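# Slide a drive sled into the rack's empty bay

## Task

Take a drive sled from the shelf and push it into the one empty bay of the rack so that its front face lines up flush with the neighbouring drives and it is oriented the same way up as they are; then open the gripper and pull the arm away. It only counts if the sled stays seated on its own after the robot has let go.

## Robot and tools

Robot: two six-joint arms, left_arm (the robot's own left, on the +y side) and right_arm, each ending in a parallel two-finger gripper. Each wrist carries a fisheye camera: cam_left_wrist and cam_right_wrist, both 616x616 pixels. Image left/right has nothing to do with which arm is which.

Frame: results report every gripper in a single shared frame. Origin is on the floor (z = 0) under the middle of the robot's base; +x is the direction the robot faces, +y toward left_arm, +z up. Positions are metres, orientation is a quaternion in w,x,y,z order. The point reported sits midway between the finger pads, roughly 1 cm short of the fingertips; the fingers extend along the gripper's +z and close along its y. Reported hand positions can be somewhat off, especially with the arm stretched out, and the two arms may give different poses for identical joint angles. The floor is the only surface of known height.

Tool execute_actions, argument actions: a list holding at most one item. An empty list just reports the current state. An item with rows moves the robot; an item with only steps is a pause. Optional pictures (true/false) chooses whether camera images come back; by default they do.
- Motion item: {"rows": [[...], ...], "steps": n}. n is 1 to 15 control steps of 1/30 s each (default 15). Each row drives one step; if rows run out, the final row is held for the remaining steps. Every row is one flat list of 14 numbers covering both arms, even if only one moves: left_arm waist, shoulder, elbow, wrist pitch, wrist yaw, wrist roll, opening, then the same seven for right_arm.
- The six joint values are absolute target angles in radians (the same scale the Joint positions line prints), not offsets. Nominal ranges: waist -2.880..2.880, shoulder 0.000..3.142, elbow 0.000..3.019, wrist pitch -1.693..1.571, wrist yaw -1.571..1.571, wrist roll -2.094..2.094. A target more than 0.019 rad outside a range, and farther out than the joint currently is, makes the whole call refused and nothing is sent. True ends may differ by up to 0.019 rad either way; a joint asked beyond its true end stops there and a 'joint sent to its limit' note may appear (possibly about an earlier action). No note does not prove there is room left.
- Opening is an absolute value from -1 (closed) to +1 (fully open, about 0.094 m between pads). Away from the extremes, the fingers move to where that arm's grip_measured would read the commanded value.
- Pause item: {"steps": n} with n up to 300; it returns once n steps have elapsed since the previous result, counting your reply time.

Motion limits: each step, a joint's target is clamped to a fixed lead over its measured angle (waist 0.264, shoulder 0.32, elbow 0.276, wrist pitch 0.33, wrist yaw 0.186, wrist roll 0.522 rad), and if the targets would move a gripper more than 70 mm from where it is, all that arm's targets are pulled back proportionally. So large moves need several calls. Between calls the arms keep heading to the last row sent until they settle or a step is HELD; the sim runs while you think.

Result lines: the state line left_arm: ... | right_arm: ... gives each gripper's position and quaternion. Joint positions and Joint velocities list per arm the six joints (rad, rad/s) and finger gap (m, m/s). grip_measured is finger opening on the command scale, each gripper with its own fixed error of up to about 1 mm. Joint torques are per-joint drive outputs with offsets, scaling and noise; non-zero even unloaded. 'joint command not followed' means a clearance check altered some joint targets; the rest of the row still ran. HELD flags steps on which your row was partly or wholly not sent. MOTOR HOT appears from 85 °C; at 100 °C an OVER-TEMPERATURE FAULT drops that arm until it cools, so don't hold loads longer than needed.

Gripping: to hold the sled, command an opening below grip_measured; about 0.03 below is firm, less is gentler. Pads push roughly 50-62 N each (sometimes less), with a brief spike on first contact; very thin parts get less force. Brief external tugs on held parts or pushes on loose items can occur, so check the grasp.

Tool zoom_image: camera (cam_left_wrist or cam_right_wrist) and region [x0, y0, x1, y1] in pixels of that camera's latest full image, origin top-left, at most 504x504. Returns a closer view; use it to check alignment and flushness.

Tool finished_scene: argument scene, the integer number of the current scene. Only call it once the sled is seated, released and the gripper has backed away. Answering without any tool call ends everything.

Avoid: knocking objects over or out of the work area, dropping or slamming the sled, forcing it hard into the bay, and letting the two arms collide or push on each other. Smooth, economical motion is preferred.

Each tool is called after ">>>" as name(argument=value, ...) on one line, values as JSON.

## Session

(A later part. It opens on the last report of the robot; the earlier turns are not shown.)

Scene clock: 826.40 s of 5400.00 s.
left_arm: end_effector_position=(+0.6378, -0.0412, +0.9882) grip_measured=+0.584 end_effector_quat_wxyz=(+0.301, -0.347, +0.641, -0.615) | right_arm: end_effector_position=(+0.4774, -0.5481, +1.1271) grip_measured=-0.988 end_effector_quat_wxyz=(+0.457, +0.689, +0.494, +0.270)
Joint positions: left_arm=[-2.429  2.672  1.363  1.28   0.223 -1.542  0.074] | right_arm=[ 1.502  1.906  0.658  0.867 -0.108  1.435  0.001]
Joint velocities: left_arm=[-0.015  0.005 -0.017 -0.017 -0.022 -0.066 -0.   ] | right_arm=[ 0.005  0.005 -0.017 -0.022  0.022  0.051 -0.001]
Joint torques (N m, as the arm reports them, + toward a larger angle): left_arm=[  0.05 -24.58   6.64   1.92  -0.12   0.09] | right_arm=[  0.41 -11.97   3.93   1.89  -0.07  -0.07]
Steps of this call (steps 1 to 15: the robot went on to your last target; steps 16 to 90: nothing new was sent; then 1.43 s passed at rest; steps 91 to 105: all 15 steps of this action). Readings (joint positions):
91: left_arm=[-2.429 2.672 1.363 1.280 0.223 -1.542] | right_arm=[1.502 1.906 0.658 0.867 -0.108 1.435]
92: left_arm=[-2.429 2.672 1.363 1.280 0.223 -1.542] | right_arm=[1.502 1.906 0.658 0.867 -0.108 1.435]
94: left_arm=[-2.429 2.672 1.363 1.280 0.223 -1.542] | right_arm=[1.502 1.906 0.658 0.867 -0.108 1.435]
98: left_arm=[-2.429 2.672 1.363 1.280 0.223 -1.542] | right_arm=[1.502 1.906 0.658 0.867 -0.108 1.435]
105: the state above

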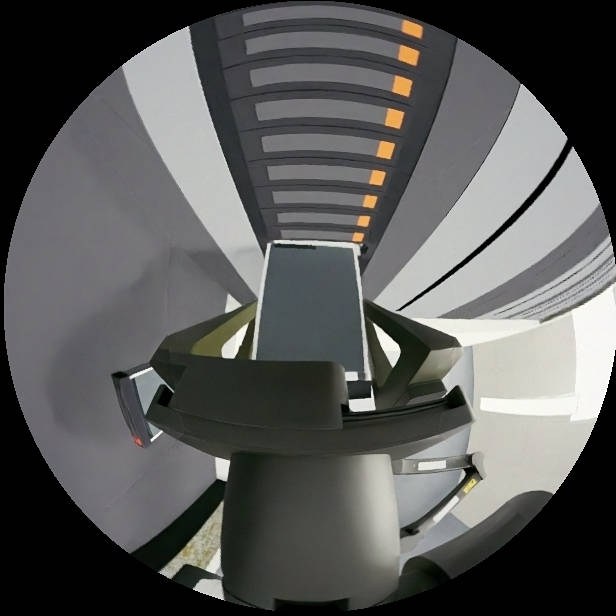

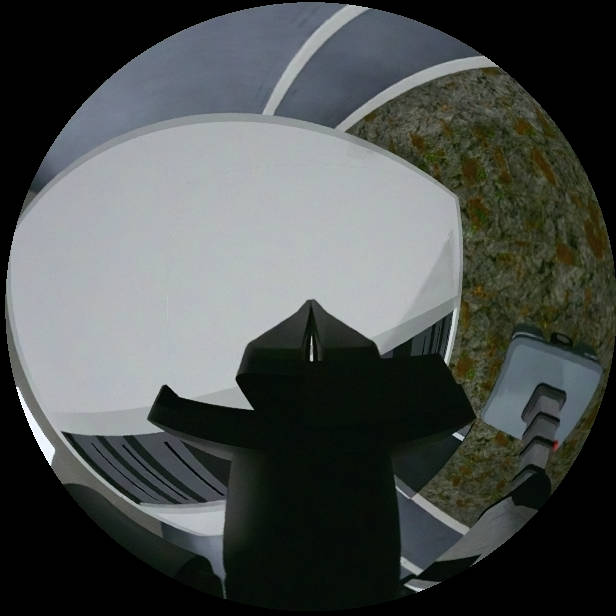

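>>> execute_actions(actions=[{"rows":[[-2.415,2.66,1.345,1.312,0.221,-1.54,0.54,1.5,1.9,0.66,0.87,-0.109,1.435,-1]],"steps":12}])

>>> execute_actions(actions=[{"rows":[[-2.415,2.66,1.425,1.30,0.221,-1.54,0.54,1.5,1.9,0.66,0.87,-0.109,1.435,-1]],"steps":15}])

>>> zoom_image(camera="cam_left_wrist", region=[230,150,400,320])

Scene clock: 833.90 s of 5400.00 s.
left_arm: end_effector_position=(+0.6324, -0.0347, +0.9828) grip_measured=+0.584 end_effector_quat_wxyz=(+0.299, -0.352, +0.644, -0.610) | right_arm: end_effector_position=(+0.4774, -0.5481, +1.1271) grip_measured=-0.988 end_effector_quat_wxyz=(+0.457, +0.689, +0.494, +0.270)
Joint positions: left_arm=[-2.423  2.672  1.344  1.284  0.223 -1.542  0.074] | right_arm=[ 1.502  1.906  0.658  0.867 -0.108  1.435  0.001]
Joint velocities: left_arm=[-0.005  0.005 -0.002 -0.017 -0.007  0.051 -0.001] | right_arm=[-0.024  0.005  0.002  0.022  0.007  0.037 -0.001]
Joint torques (N m, as the arm reports them, + toward a larger angle): left_arm=[ -0.83 -21.53   3.02   3.37  -0.1    0.09] | right_arm=[  0.4  -11.8    3.85   1.88  -0.09  -0.03]
Steps of this call (steps 1 to 15: the robot went on to your last target; steps 16 to 90: nothing new was sent; then 4.10 s passed at rest; steps 91 to 102: all 12 steps of this action). Readings (joint positions):
91: left_arm=[-2.429 2.672 1.359 1.281 0.223 -1.542] | right_arm=[1.502 1.906 0.658 0.867 -0.108 1.435]
92: left_arm=[-2.429 2.672 1.355 1.283 0.223 -1.542] | right_arm=[1.502 1.906 0.658 0.867 -0.108 1.435]
94: left_arm=[-2.428 2.672 1.348 1.284 0.223 -1.542] | right_arm=[1.502 1.906 0.658 0.867 -0.108 1.435]
98: left_arm=[-2.424 2.672 1.344 1.284 0.223 -1.542] | right_arm=[1.502 1.906 0.658 0.867 -0.108 1.435]
102: the state above

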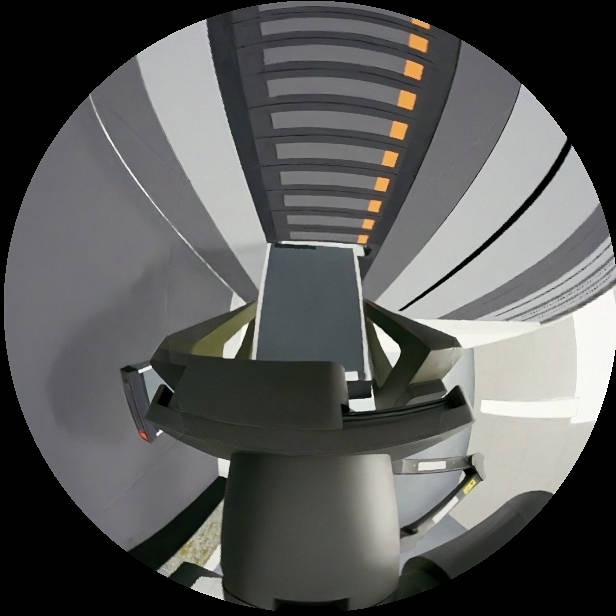

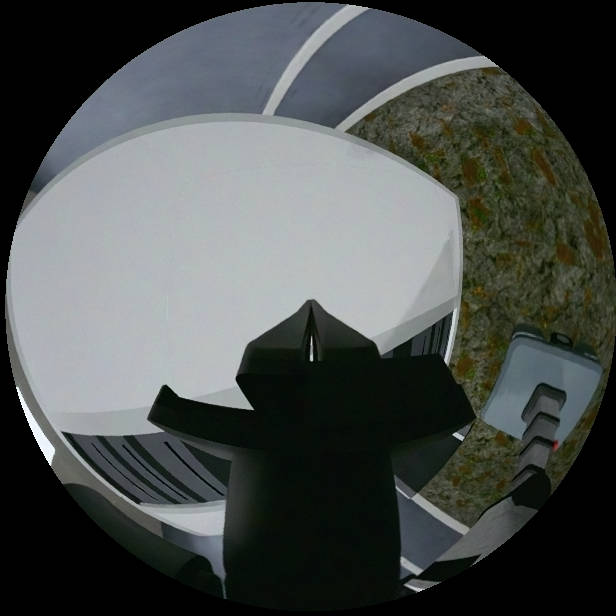

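Scene clock: 834.40 s of 5400.00 s.
left_arm: end_effector_position=(+0.6388, -0.0377, +0.9865) grip_measured=+0.584 end_effector_quat_wxyz=(+0.300, -0.349, +0.639, -0.616) | right_arm: end_effector_position=(+0.4774, -0.5481, +1.1271) grip_measured=-0.988 end_effector_quat_wxyz=(+0.457, +0.689, +0.494, +0.270)
Joint positions: left_arm=[-2.423  2.677  1.365  1.284  0.226 -1.547  0.074] | right_arm=[ 1.502  1.906  0.658  0.867 -0.108  1.435  0.001]
Joint velocities: left_arm=[-0.005  0.005  0.012  0.002 -0.051 -0.007 -0.   ] | right_arm=[ 0.005  0.005  0.007 -0.017  0.022 -0.007  0.   ]
Joint torques (N m, as the arm reports them, + toward a larger angle): left_arm=[ -0.42 -22.14   6.89   2.83  -0.29   0.14] | right_arm=[ -0.09 -11.82   3.91   1.88  -0.08  -0.06]
Steps of this call (steps 1 to 15: all 15 steps of this action). Readings (joint positions):
1: left_arm=[-2.423 2.672 1.348 1.284 0.223 -1.542] | right_arm=[1.502 1.906 0.658 0.867 -0.108 1.435]
2: left_arm=[-2.423 2.675 1.357 1.284 0.223 -1.542] | right_arm=[1.502 1.906 0.658 0.867 -0.108 1.435]
4: left_arm=[-2.423 2.677 1.365 1.284 0.225 -1.546] | right_arm=[1.502 1.906 0.658 0.867 -0.108 1.435]
8: left_arm=[-2.423 2.677 1.365 1.284 0.226 -1.546] | right_arm=[1.502 1.906 0.658 0.867 -0.108 1.435]
15: the state above

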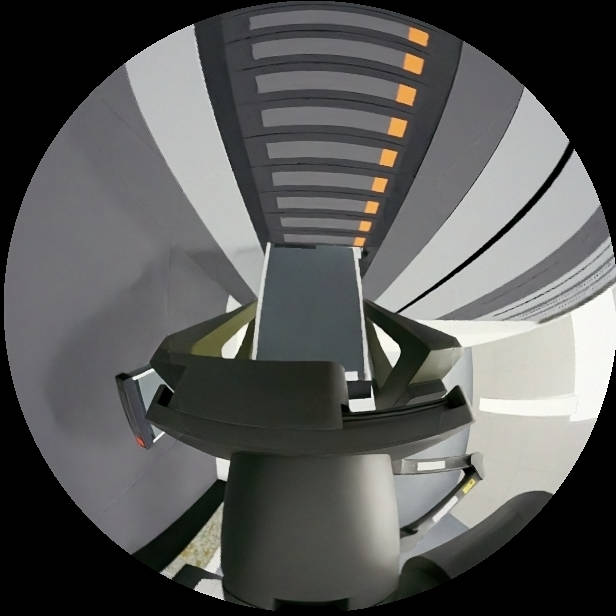

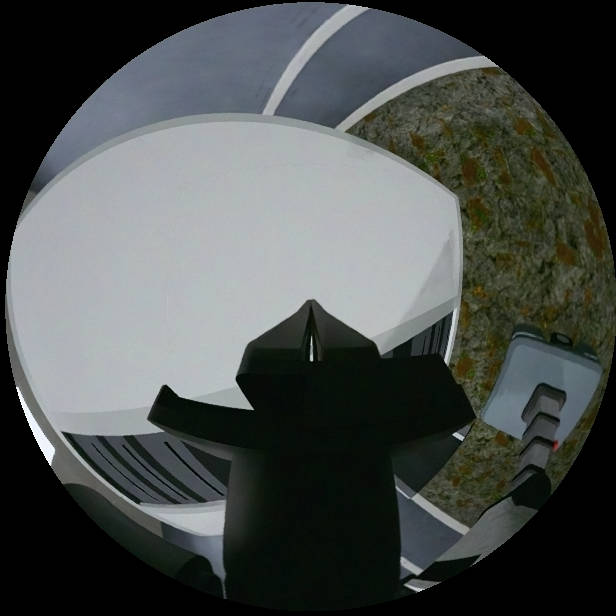

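Region (230, 150, 400, 320) of cam_left_wrist's 616x616 image, scaled by 2.965, with more detail than that image has.

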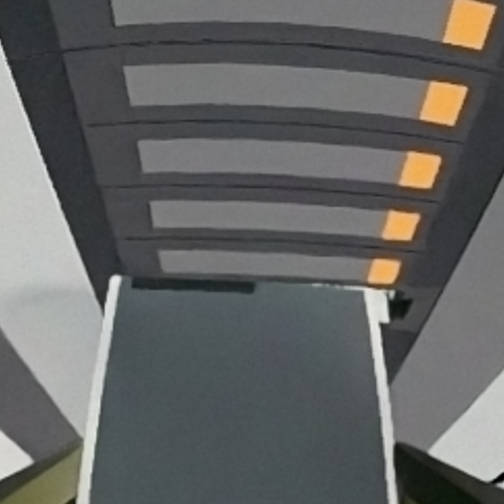

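>>> execute_actions(actions=[{"rows":[[-2.415,2.66,1.345,1.325,0.226,-1.54,0.54,1.5,1.9,0.66,0.87,-0.109,1.435,-1]],"steps":12}])

>>> execute_actions(actions=[{"rows":[[-2.415,2.65,1.425,1.325,0.226,-1.54,0.54,1.5,1.9,0.66,0.87,-0.109,1.435,-1]],"steps":15}])

>>> zoom_image(camera="cam_left_wrist", region=[230,150,400,320])

Scene clock: 841.10 s of 5400.00 s.
left_arm: end_effector_position=(+0.6313, -0.0339, +0.9822) grip_measured=+0.584 end_effector_quat_wxyz=(+0.298, -0.352, +0.642, -0.613) | right_arm: end_effector_position=(+0.4774, -0.5481, +1.1271) grip_measured=-0.988 end_effector_quat_wxyz=(+0.457, +0.689, +0.494, +0.270)
Joint positions: left_arm=[-2.422  2.677  1.343  1.295  0.226 -1.547  0.074] | right_arm=[ 1.502  1.906  0.658  0.867 -0.108  1.435  0.001]
Joint velocities: left_arm=[-0.005  0.005 -0.002 -0.022 -0.037  0.037 -0.   ] | right_arm=[ 0.005 -0.015  0.012 -0.007 -0.007  0.051 -0.   ]
Joint torques (N m, as the arm reports them, + toward a larger angle): left_arm=[ -0.63 -21.89   2.95   3.49   0.01   0.15] | right_arm=[  0.18 -11.96   3.94   1.91  -0.08  -0.07]
Steps of this call (steps 1 to 15: the robot went on to your last target; steps 16 to 90: nothing new was sent; then 3.30 s passed at rest; steps 91 to 102: all 12 steps of this action). Readings (joint positions):
91: left_arm=[-2.423 2.677 1.360 1.286 0.226 -1.547] | right_arm=[1.502 1.906 0.658 0.867 -0.108 1.435]
92: left_arm=[-2.423 2.677 1.355 1.291 0.226 -1.547] | right_arm=[1.502 1.906 0.658 0.867 -0.108 1.435]
94: left_arm=[-2.422 2.677 1.348 1.294 0.226 -1.547] | right_arm=[1.502 1.906 0.658 0.867 -0.108 1.435]
98: left_arm=[-2.422 2.677 1.343 1.294 0.226 -1.547] | right_arm=[1.502 1.906 0.658 0.867 -0.108 1.435]
102: the state above

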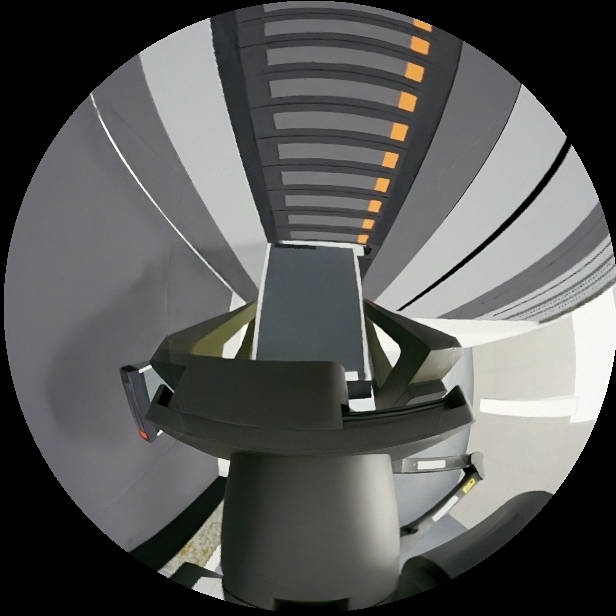

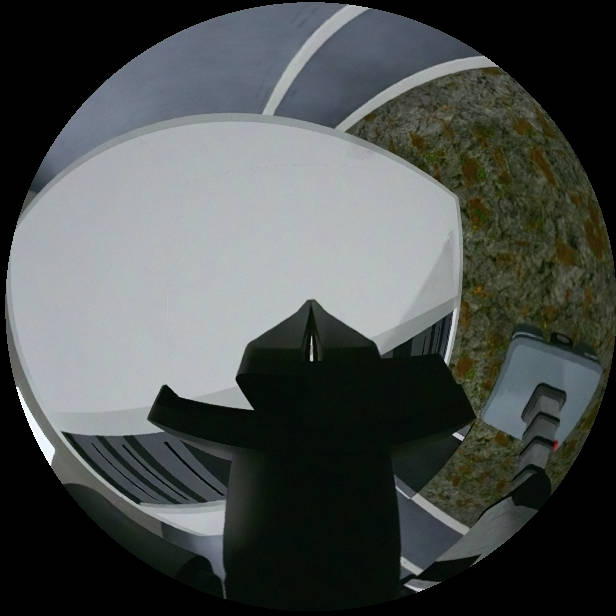

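Scene clock: 841.60 s of 5400.00 s.
left_arm: end_effector_position=(+0.6388, -0.0380, +0.9891) grip_measured=+0.584 end_effector_quat_wxyz=(+0.302, -0.345, +0.636, -0.620) | right_arm: end_effector_position=(+0.4774, -0.5481, +1.1271) grip_measured=-0.988 end_effector_quat_wxyz=(+0.457, +0.689, +0.494, +0.270)
Joint positions: left_arm=[-2.423  2.678  1.367  1.297  0.232 -1.548  0.074] | right_arm=[ 1.502  1.906  0.658  0.867 -0.108  1.435  0.001]
Joint velocities: left_arm=[ 0.005 -0.005 -0.022  0.007 -0.022 -0.037 -0.   ] | right_arm=[-0.005 -0.005  0.012  0.002 -0.022  0.022 -0.001]
Joint torques (N m, as the arm reports them, + toward a larger angle): left_arm=[ -0.56 -22.98   6.75   3.41  -0.28   0.16] | right_arm=[  0.3  -11.95   3.95   1.88  -0.07  -0.06]
Steps of this call (steps 1 to 15: all 15 steps of this action). Readings (joint positions):
1: left_arm=[-2.422 2.677 1.348 1.295 0.226 -1.547] | right_arm=[1.502 1.906 0.658 0.867 -0.108 1.435]
2: left_arm=[-2.422 2.678 1.357 1.295 0.226 -1.547] | right_arm=[1.502 1.906 0.658 0.867 -0.108 1.435]
4: left_arm=[-2.422 2.678 1.367 1.296 0.231 -1.548] | right_arm=[1.502 1.906 0.658 0.867 -0.108 1.435]
8: left_arm=[-2.423 2.678 1.367 1.297 0.232 -1.548] | right_arm=[1.502 1.906 0.658 0.867 -0.108 1.435]
15: the state above

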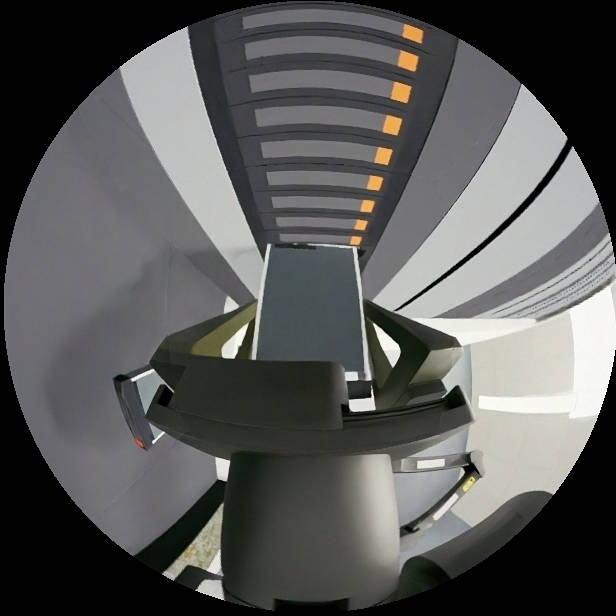

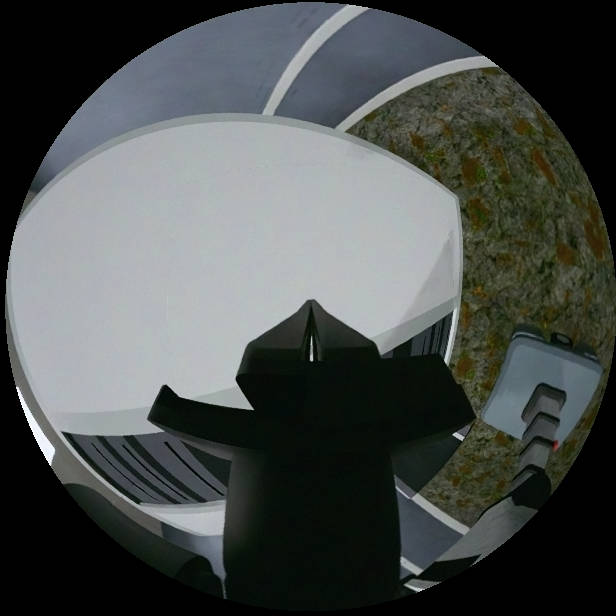

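Region (230, 150, 400, 320) of cam_left_wrist's 616x616 image, scaled by 2.965, with more detail than that image has.

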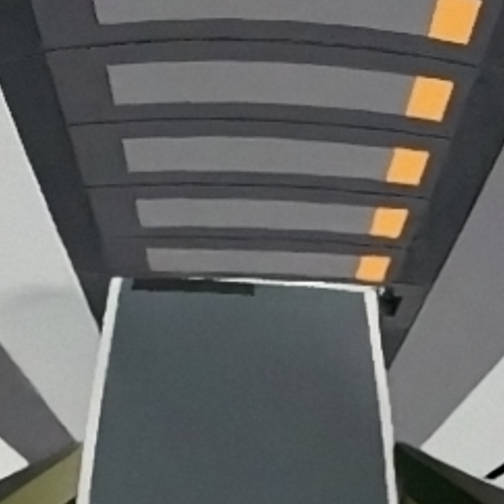

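>>> execute_actions(actions=[{"rows":[[-2.43,2.65,1.45,1.315,0.226,-1.54,0.54,1.5,1.9,0.66,0.87,-0.109,1.435,-1]],"steps":15}])

>>> zoom_image(camera="cam_left_wrist", region=[230,150,400,320])

Scene clock: 849.33 s of 5400.00 s.
left_arm: end_effector_position=(+0.6394, -0.0391, +0.9896) grip_measured=+0.584 end_effector_quat_wxyz=(+0.302, -0.344, +0.636, -0.621) | right_arm: end_effector_position=(+0.4774, -0.5481, +1.1271) grip_measured=-0.988 end_effector_quat_wxyz=(+0.457, +0.689, +0.494, +0.270)
Joint positions: left_arm=[-2.424  2.679  1.37   1.297  0.232 -1.548  0.074] | right_arm=[ 1.502  1.906  0.658  0.867 -0.108  1.435  0.001]
Joint velocities: left_arm=[ 0.005 -0.005  0.007 -0.002 -0.022 -0.022  0.001] | right_arm=[-0.005 -0.024  0.007 -0.017 -0.022 -0.007 -0.   ]
Joint torques (N m, as the arm reports them, + toward a larger angle): left_arm=[ -1.8  -23.04   8.18   3.    -0.29   0.16] | right_arm=[  0.39 -11.78   3.89   1.93  -0.08  -0.06]
Steps of this call (steps 1 to 15: the robot went on to your last target; steps 16 to 90: nothing new was sent; then 4.23 s passed at rest; steps 91 to 105: all 15 steps of this action). Readings (joint positions):
91: left_arm=[-2.423 2.678 1.369 1.297 0.232 -1.548] | right_arm=[1.502 1.906 0.658 0.867 -0.108 1.435]
92: left_arm=[-2.423 2.679 1.370 1.297 0.232 -1.548] | right_arm=[1.502 1.906 0.658 0.867 -0.108 1.435]
94: left_arm=[-2.424 2.679 1.370 1.297 0.232 -1.548] | right_arm=[1.502 1.906 0.658 0.867 -0.108 1.435]
98: left_arm=[-2.424 2.679 1.370 1.297 0.232 -1.548] | right_arm=[1.502 1.906 0.658 0.867 -0.108 1.435]
105: the state above

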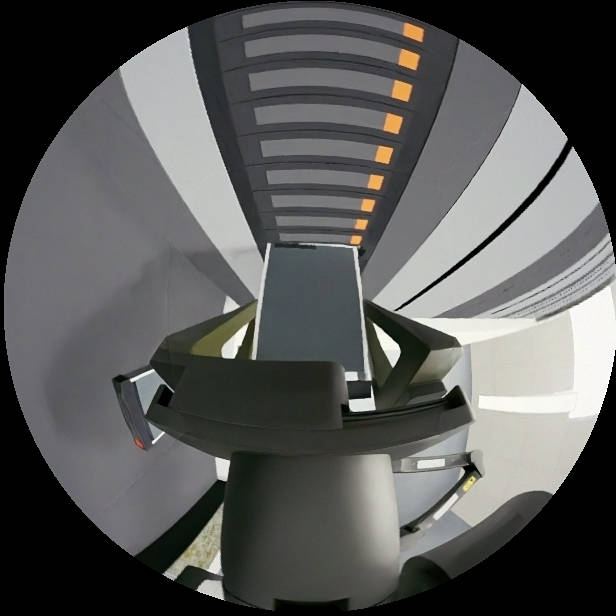

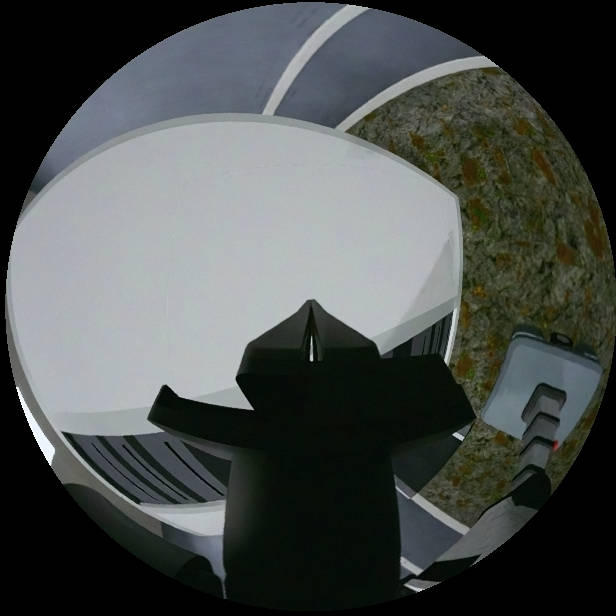

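Region (230, 150, 400, 320) of cam_left_wrist's 616x616 image, scaled by 2.965, with more detail than that image has.

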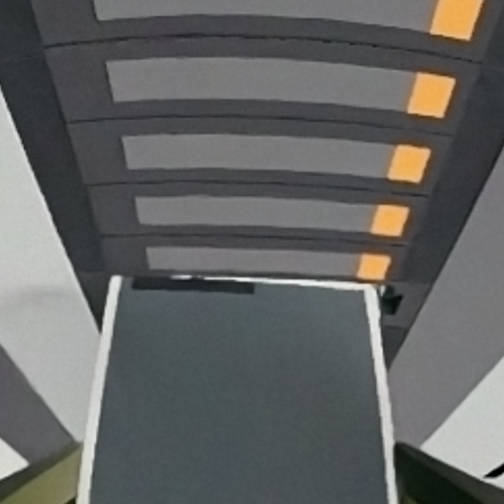

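>>> execute_actions(actions=[{"rows":[[-2.425,2.635,1.345,1.30,0.226,-1.54,0.54,1.5,1.9,0.66,0.87,-0.109,1.435,-1]],"steps":15}])

>>> execute_actions(actions=[{"rows":[[-2.425,2.645,1.425,1.30,0.226,-1.54,0.54,1.5,1.9,0.66,0.87,-0.109,1.435,-1]],"steps":15}])

>>> zoom_image(camera="cam_left_wrist", region=[230,150,400,320])

Scene clock: 859.07 s of 5400.00 s.
left_arm: end_effector_position=(+0.6326, -0.0360, +0.9868) grip_measured=+0.584 end_effector_quat_wxyz=(+0.299, -0.349, +0.640, -0.616) | right_arm: end_effector_position=(+0.4774, -0.5481, +1.1271) grip_measured=-0.988 end_effector_quat_wxyz=(+0.457, +0.689, +0.494, +0.270)
Joint positions: left_arm=[-2.424  2.672  1.345  1.297  0.229 -1.548  0.074] | right_arm=[ 1.502  1.906  0.658  0.867 -0.108  1.435  0.001]
Joint velocities: left_arm=[ 0.005 -0.005  0.007  0.002 -0.007  0.022 -0.   ] | right_arm=[ 0.005 -0.015 -0.002  0.002 -0.11  -0.007 -0.001]
Joint torques (N m, as the arm reports them, + toward a larger angle): left_arm=[ -1.19 -23.53   2.94   2.28  -0.14   0.16] | right_arm=[  0.23 -11.91   3.86   1.89  -0.07  -0.05]
Steps of this call (steps 1 to 15: the robot went on to your last target; steps 16 to 90: nothing new was sent; then 6.23 s passed at rest; steps 91 to 105: all 15 steps of this action). Readings (joint positions):
91: left_arm=[-2.424 2.679 1.363 1.297 0.232 -1.548] | right_arm=[1.502 1.906 0.658 0.867 -0.108 1.435]
92: left_arm=[-2.424 2.675 1.355 1.297 0.230 -1.548] | right_arm=[1.502 1.906 0.658 0.867 -0.108 1.435]
94: left_arm=[-2.424 2.673 1.346 1.297 0.229 -1.548] | right_arm=[1.502 1.906 0.658 0.867 -0.108 1.435]
98: left_arm=[-2.424 2.672 1.345 1.297 0.229 -1.548] | right_arm=[1.502 1.906 0.658 0.867 -0.108 1.435]
105: the state above

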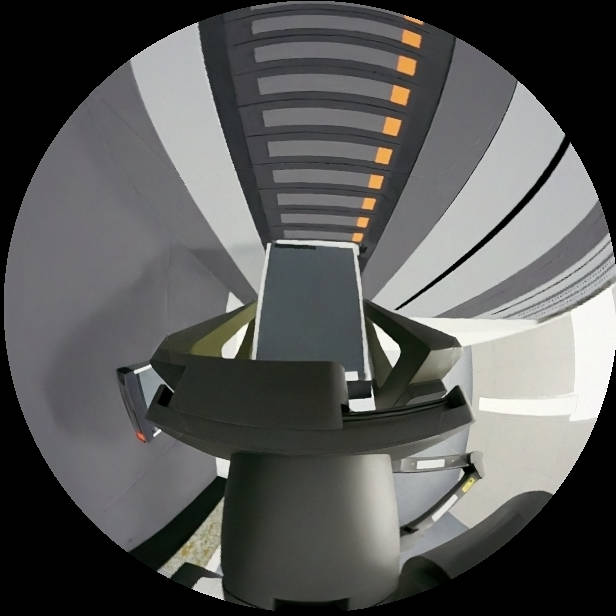

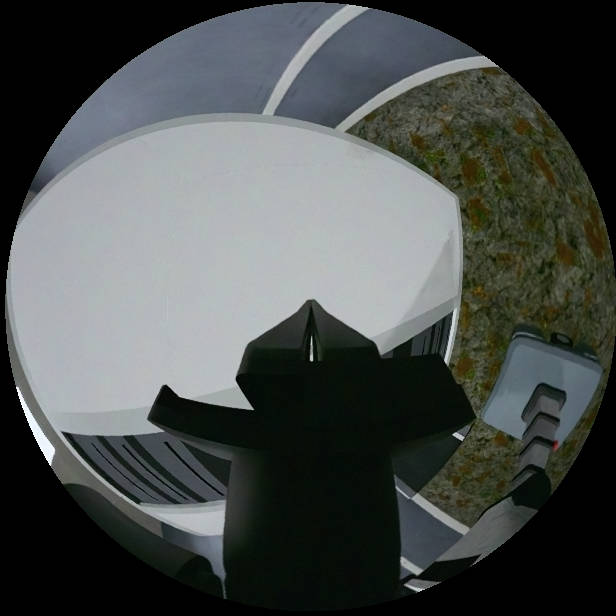

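Scene clock: 859.57 s of 5400.00 s.
left_arm: end_effector_position=(+0.6393, -0.0397, +0.9922) grip_measured=+0.584 end_effector_quat_wxyz=(+0.303, -0.342, +0.636, -0.622) | right_arm: end_effector_position=(+0.4774, -0.5481, +1.1271) grip_measured=-0.988 end_effector_quat_wxyz=(+0.457, +0.689, +0.494, +0.270)
Joint positions: left_arm=[-2.425  2.674  1.367  1.297  0.233 -1.545  0.074] | right_arm=[ 1.502  1.906  0.658  0.867 -0.108  1.435  0.001]
Joint velocities: left_arm=[-0.015  0.005 -0.012  0.002  0.007 -0.051 -0.   ] | right_arm=[-0.005 -0.005 -0.012  0.002 -0.051 -0.066 -0.001]
Joint torques (N m, as the arm reports them, + toward a larger angle): left_arm=[ -1.07 -22.66   6.75   2.33  -0.33   0.13] | right_arm=[  0.19 -11.91   3.92   1.91  -0.08  -0.07]
Steps of this call (steps 1 to 15: all 15 steps of this action). Readings (joint positions):
1: left_arm=[-2.424 2.672 1.349 1.297 0.229 -1.548] | right_arm=[1.502 1.906 0.658 0.867 -0.108 1.435]
2: left_arm=[-2.424 2.673 1.357 1.297 0.229 -1.548] | right_arm=[1.502 1.906 0.658 0.867 -0.108 1.435]
4: left_arm=[-2.424 2.673 1.367 1.297 0.233 -1.547] | right_arm=[1.502 1.906 0.658 0.867 -0.108 1.435]
8: left_arm=[-2.425 2.674 1.367 1.297 0.233 -1.546] | right_arm=[1.502 1.906 0.658 0.867 -0.108 1.435]
15: the state above

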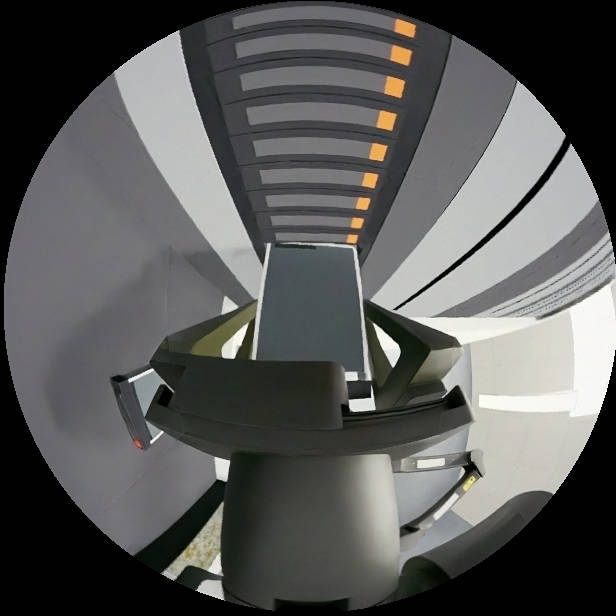

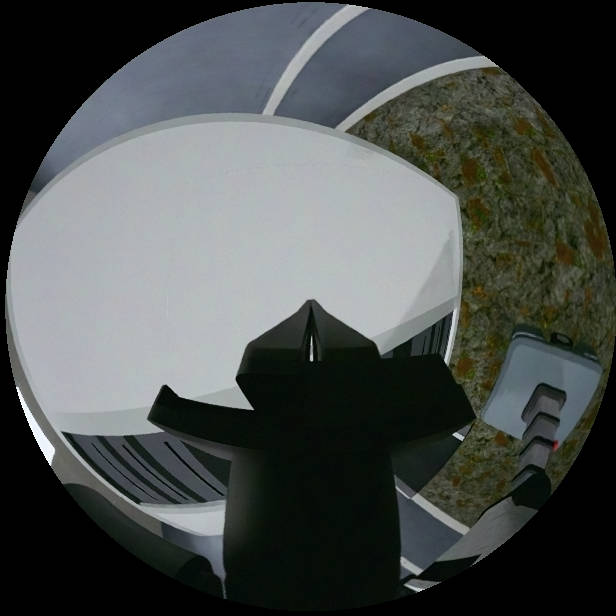

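Region (230, 150, 400, 320) of cam_left_wrist's 616x616 image, scaled by 2.965, with more detail than that image has.

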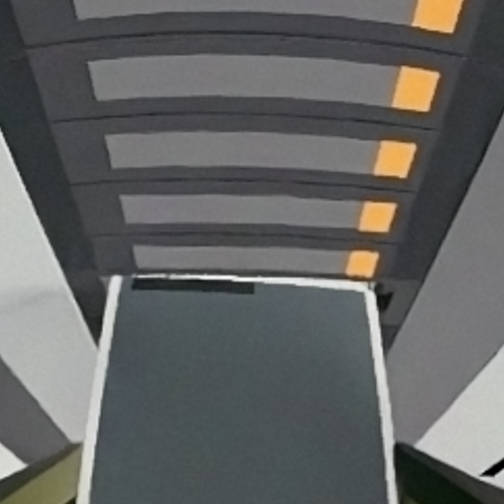

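>>> execute_actions(actions=[{"rows":[[-2.425,2.65,1.36,1.30,0.229,-1.54,0.54,1.7,1.9,0.66,0.87,-0.109,1.435,-1],[-2.425,2.65,1.36,1.30,0.229,-1.54,0.54,1.9,1.9,0.66,0.87,-0.109,1.435,-1]],"steps":15}])

>>> execute_actions(actions=[{"steps":20}])

Scene clock: 877.97 s of 5400.00 s.
left_arm: end_effector_position=(+0.6366, -0.0385, +0.9899) grip_measured=+0.584 end_effector_quat_wxyz=(+0.301, -0.344, +0.638, -0.619) | right_arm: end_effector_position=(+0.5452, -0.3126, +1.1303) grip_measured=-0.988 end_effector_quat_wxyz=(+0.380, +0.568, +0.626, +0.377)
Joint positions: left_arm=[-2.425  2.673  1.359  1.297  0.232 -1.545  0.074] | right_arm=[ 1.942  1.906  0.658  0.867 -0.114  1.435  0.001]
Joint velocities: left_arm=[-0.005 -0.005  0.017 -0.002  0.037  0.022 -0.   ] | right_arm=[-0.22   0.005  0.007 -0.002  0.037 -0.037  0.   ]
Joint torques (N m, as the arm reports them, + toward a larger angle): left_arm=[ -1.44 -22.51   3.23   2.3   -0.14   0.12] | right_arm=[ -0.98 -11.77   3.97   1.91   0.15  -0.06]
Steps of this call (steps 1 to 15: the robot went on to your last target; steps 16 to 90: nothing new was sent; then 14.90 s passed at rest; steps 91 to 105: all 15 steps of this action). Readings (joint positions):
91: left_arm=[-2.425 2.674 1.363 1.297 0.233 -1.545] | right_arm=[1.512 1.906 0.658 0.867 -0.103 1.435]
92: left_arm=[-2.425 2.673 1.360 1.297 0.233 -1.545] | right_arm=[1.532 1.906 0.658 0.867 -0.102 1.435]
94: left_arm=[-2.425 2.673 1.359 1.297 0.232 -1.545] | right_arm=[1.603 1.906 0.658 0.867 -0.102 1.435]
98: left_arm=[-2.425 2.673 1.359 1.297 0.232 -1.545] | right_arm=[1.797 1.906 0.658 0.867 -0.104 1.435]
105: the state above

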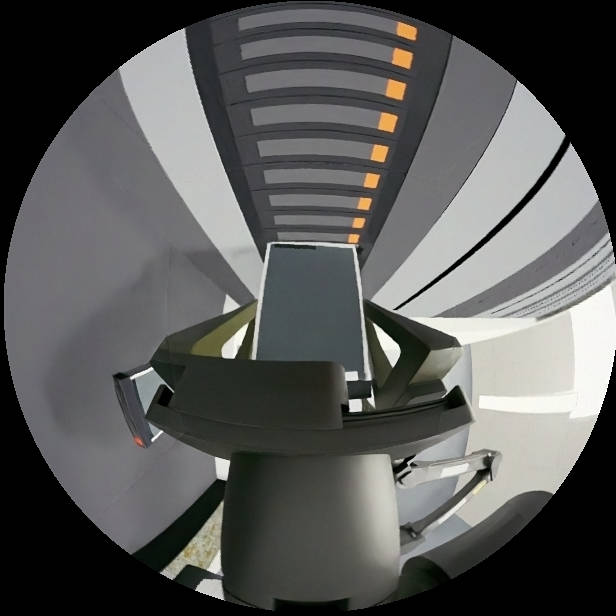

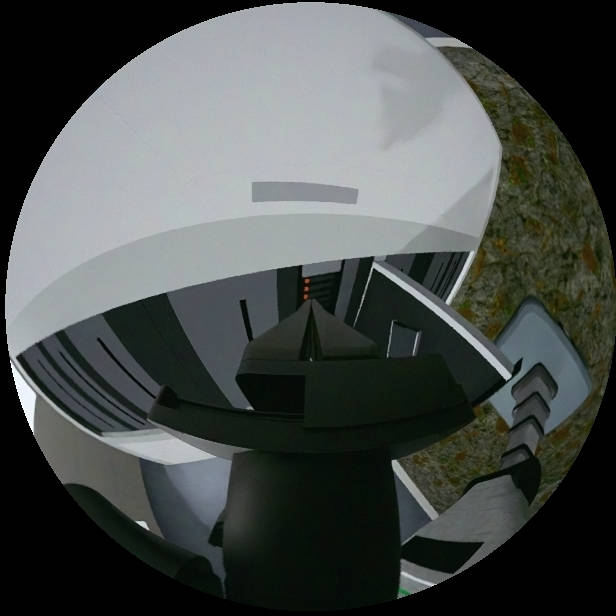

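Scene clock: 878.63 s of 5400.00 s.
left_arm: end_effector_position=(+0.6366, -0.0385, +0.9899) grip_measured=+0.584 end_effector_quat_wxyz=(+0.301, -0.344, +0.638, -0.619) | right_arm: end_effector_position=(+0.5432, -0.3374, +1.1296) grip_measured=-0.988 end_effector_quat_wxyz=(+0.389, +0.582, +0.613, +0.366)
Joint positions: left_arm=[-2.425  2.673  1.359  1.297  0.232 -1.545  0.074] | right_arm=[ 1.899  1.906  0.658  0.867 -0.111  1.435  0.001]
Joint velocities: left_arm=[-0.005 -0.015 -0.012 -0.012  0.022 -0.022 -0.001] | right_arm=[-0.015  0.005 -0.002  0.007  0.007 -0.022 -0.001]
Joint torques (N m, as the arm reports them, + toward a larger angle): left_arm=[ -1.31 -22.57   3.08   2.28  -0.13   0.13] | right_arm=[  1.28 -11.75   3.99   1.87   0.02  -0.07]
Steps of this call (steps 1 to 20: the robot went on to your last target). Readings (joint positions):
1: left_arm=[-2.425 2.673 1.359 1.297 0.232 -1.545] | right_arm=[1.933 1.906 0.658 0.867 -0.113 1.435]
2: left_arm=[-2.425 2.673 1.359 1.297 0.232 -1.545] | right_arm=[1.924 1.906 0.658 0.867 -0.113 1.435]
4: left_arm=[-2.425 2.673 1.359 1.297 0.232 -1.545] | right_arm=[1.907 1.906 0.658 0.867 -0.111 1.435]
8: left_arm=[-2.425 2.673 1.359 1.297 0.232 -1.545] | right_arm=[1.899 1.906 0.658 0.867 -0.111 1.435]
20: the state above

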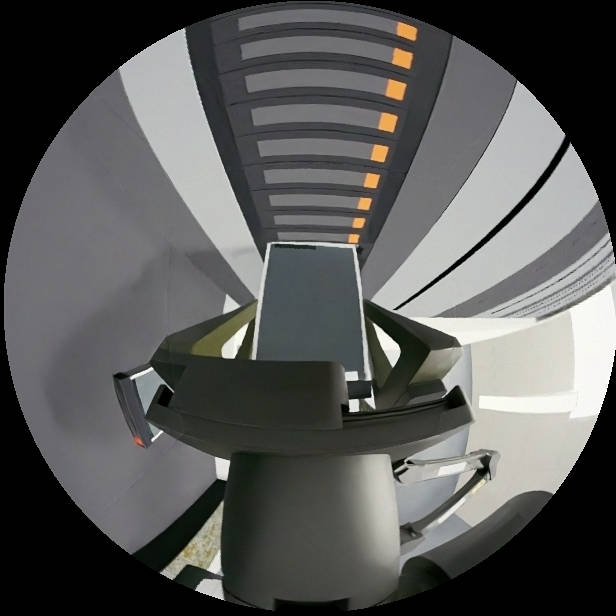

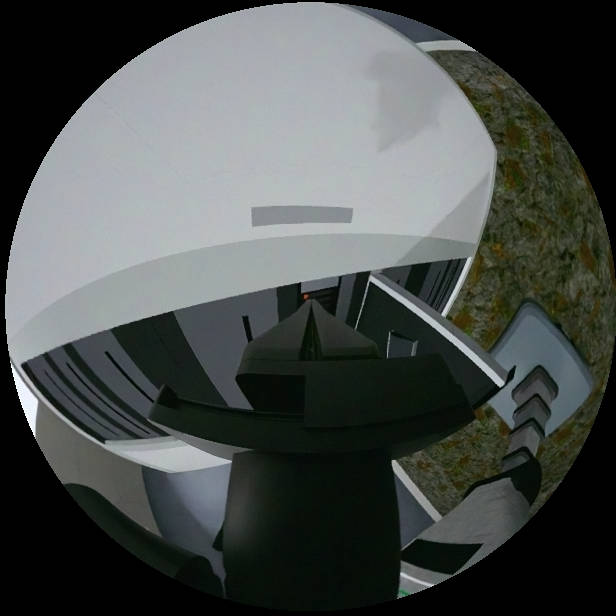

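>>> execute_actions(actions=[{"rows":[[-2.45,2.65,1.25,1.40,0.19,-1.54,0.54,1.5,1.9,0.66,0.87,-0.109,1.435,-1]],"steps":15}])

>>> execute_actions(actions=[{"steps":15}])

>>> zoom_image(camera="cam_left_wrist", region=[220,130,420,330])

Scene clock: 884.50 s of 5400.00 s.
left_arm: end_effector_position=(+0.5945, -0.0286, +0.9765) grip_measured=+0.584 end_effector_quat_wxyz=(+0.299, -0.358, +0.645, -0.605) | right_arm: end_effector_position=(+0.4649, -0.5698, +1.1271) grip_measured=-0.988 end_effector_quat_wxyz=(+0.464, +0.699, +0.478, +0.257)
Joint positions: left_arm=[-2.443  2.668  1.241  1.371  0.193 -1.545  0.074] | right_arm=[ 1.458  1.906  0.658  0.867 -0.104  1.435  0.001]
Joint velocities: left_arm=[ 0.005 -0.005 -0.017  0.002 -0.022 -0.022  0.   ] | right_arm=[ 0.2   -0.005 -0.007  0.002 -0.007 -0.007  0.001]
Joint torques (N m, as the arm reports them, + toward a larger angle): left_arm=[ -2.11 -21.13   2.76   3.43  -0.14   0.13] | right_arm=[  3.01 -11.65   3.89   1.84  -0.2   -0.07]
Steps of this call (steps 1 to 15: the robot went on to your last target; steps 16 to 90: nothing new was sent; then 2.37 s passed at rest; steps 91 to 105: all 15 steps of this action). Readings (joint positions):
91: left_arm=[-2.426 2.673 1.345 1.310 0.211 -1.545] | right_arm=[1.889 1.906 0.658 0.867 -0.115 1.435]
92: left_arm=[-2.428 2.665 1.318 1.335 0.198 -1.545] | right_arm=[1.868 1.906 0.658 0.867 -0.116 1.435]
94: left_arm=[-2.431 2.659 1.268 1.364 0.194 -1.545] | right_arm=[1.797 1.906 0.658 0.867 -0.116 1.435]
98: left_arm=[-2.440 2.668 1.241 1.368 0.193 -1.545] | right_arm=[1.604 1.906 0.658 0.867 -0.114 1.435]
105: the state above

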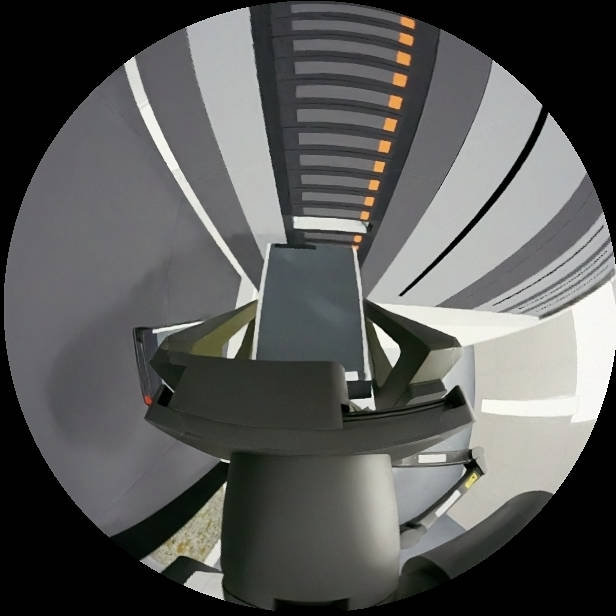

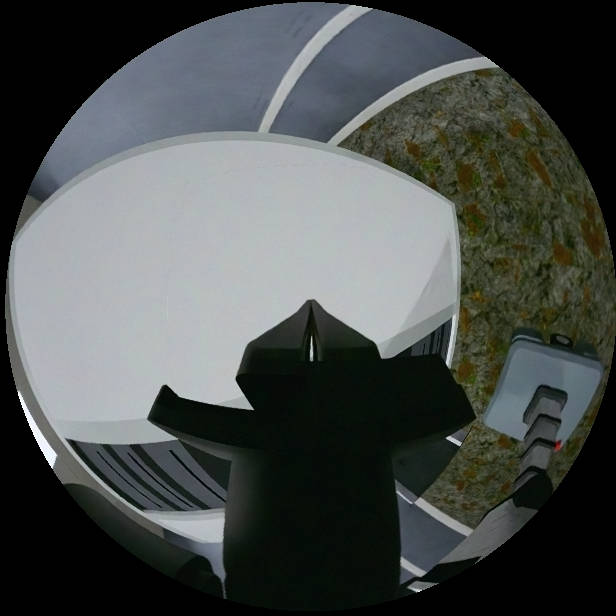

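Scene clock: 885.00 s of 5400.00 s.
left_arm: end_effector_position=(+0.5945, -0.0286, +0.9765) grip_measured=+0.584 end_effector_quat_wxyz=(+0.299, -0.358, +0.645, -0.605) | right_arm: end_effector_position=(+0.4773, -0.5483, +1.1271) grip_measured=-0.988 end_effector_quat_wxyz=(+0.457, +0.689, +0.493, +0.270)
Joint positions: left_arm=[-2.443  2.668  1.241  1.371  0.193 -1.545  0.074] | right_arm=[ 1.502  1.906  0.658  0.867 -0.107  1.435  0.001]
Joint velocities: left_arm=[-0.015 -0.005 -0.017 -0.002  0.037  0.081  0.001] | right_arm=[-0.015 -0.005 -0.002  0.022 -0.051  0.037  0.   ]
Joint torques (N m, as the arm reports them, + toward a larger angle): left_arm=[ -1.58 -20.44   2.73   3.49  -0.13   0.13] | right_arm=[ -0.05 -11.8    3.95   1.85  -0.08  -0.06]
Steps of this call (steps 1 to 15: the robot went on to your last target). Readings (joint positions):
1: left_arm=[-2.443 2.668 1.241 1.371 0.193 -1.545] | right_arm=[1.467 1.906 0.658 0.867 -0.105 1.435]
2: left_arm=[-2.443 2.668 1.241 1.371 0.193 -1.545] | right_arm=[1.476 1.906 0.658 0.867 -0.105 1.435]
4: left_arm=[-2.443 2.668 1.241 1.371 0.193 -1.545] | right_arm=[1.493 1.906 0.658 0.867 -0.107 1.435]
8: left_arm=[-2.443 2.668 1.241 1.371 0.193 -1.545] | right_arm=[1.502 1.906 0.658 0.867 -0.107 1.435]
15: the state above

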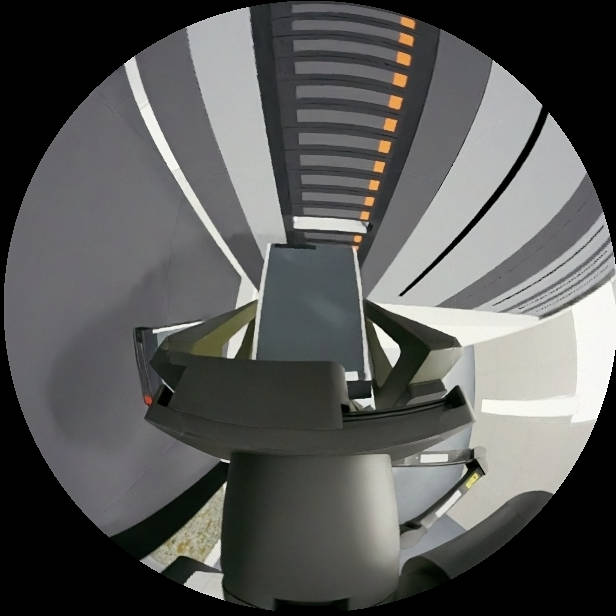

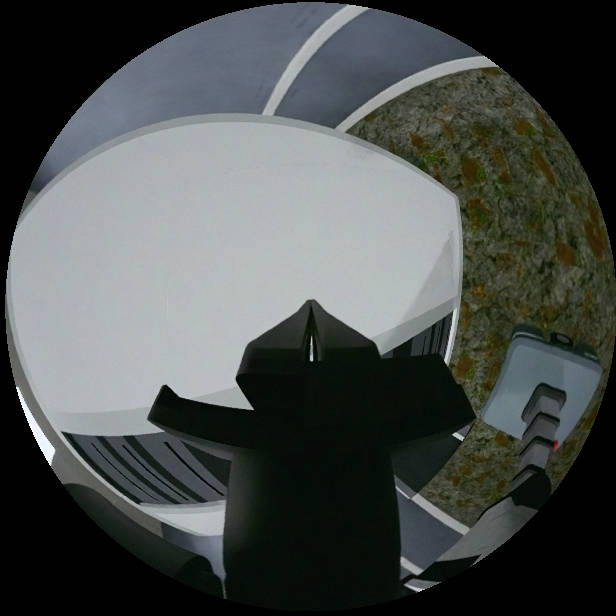

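Region (220, 130, 420, 330) of cam_left_wrist's 616x616 image, scaled by 2.520, with more detail than that image has.

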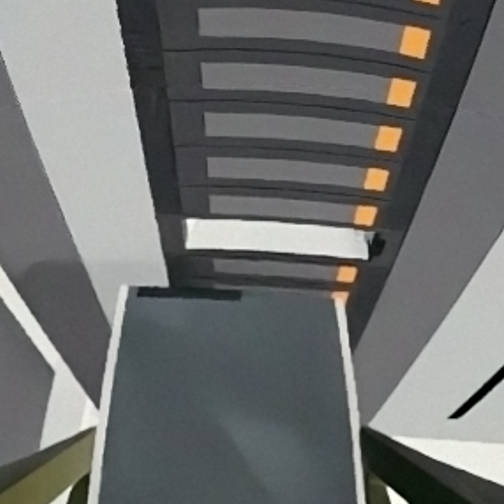

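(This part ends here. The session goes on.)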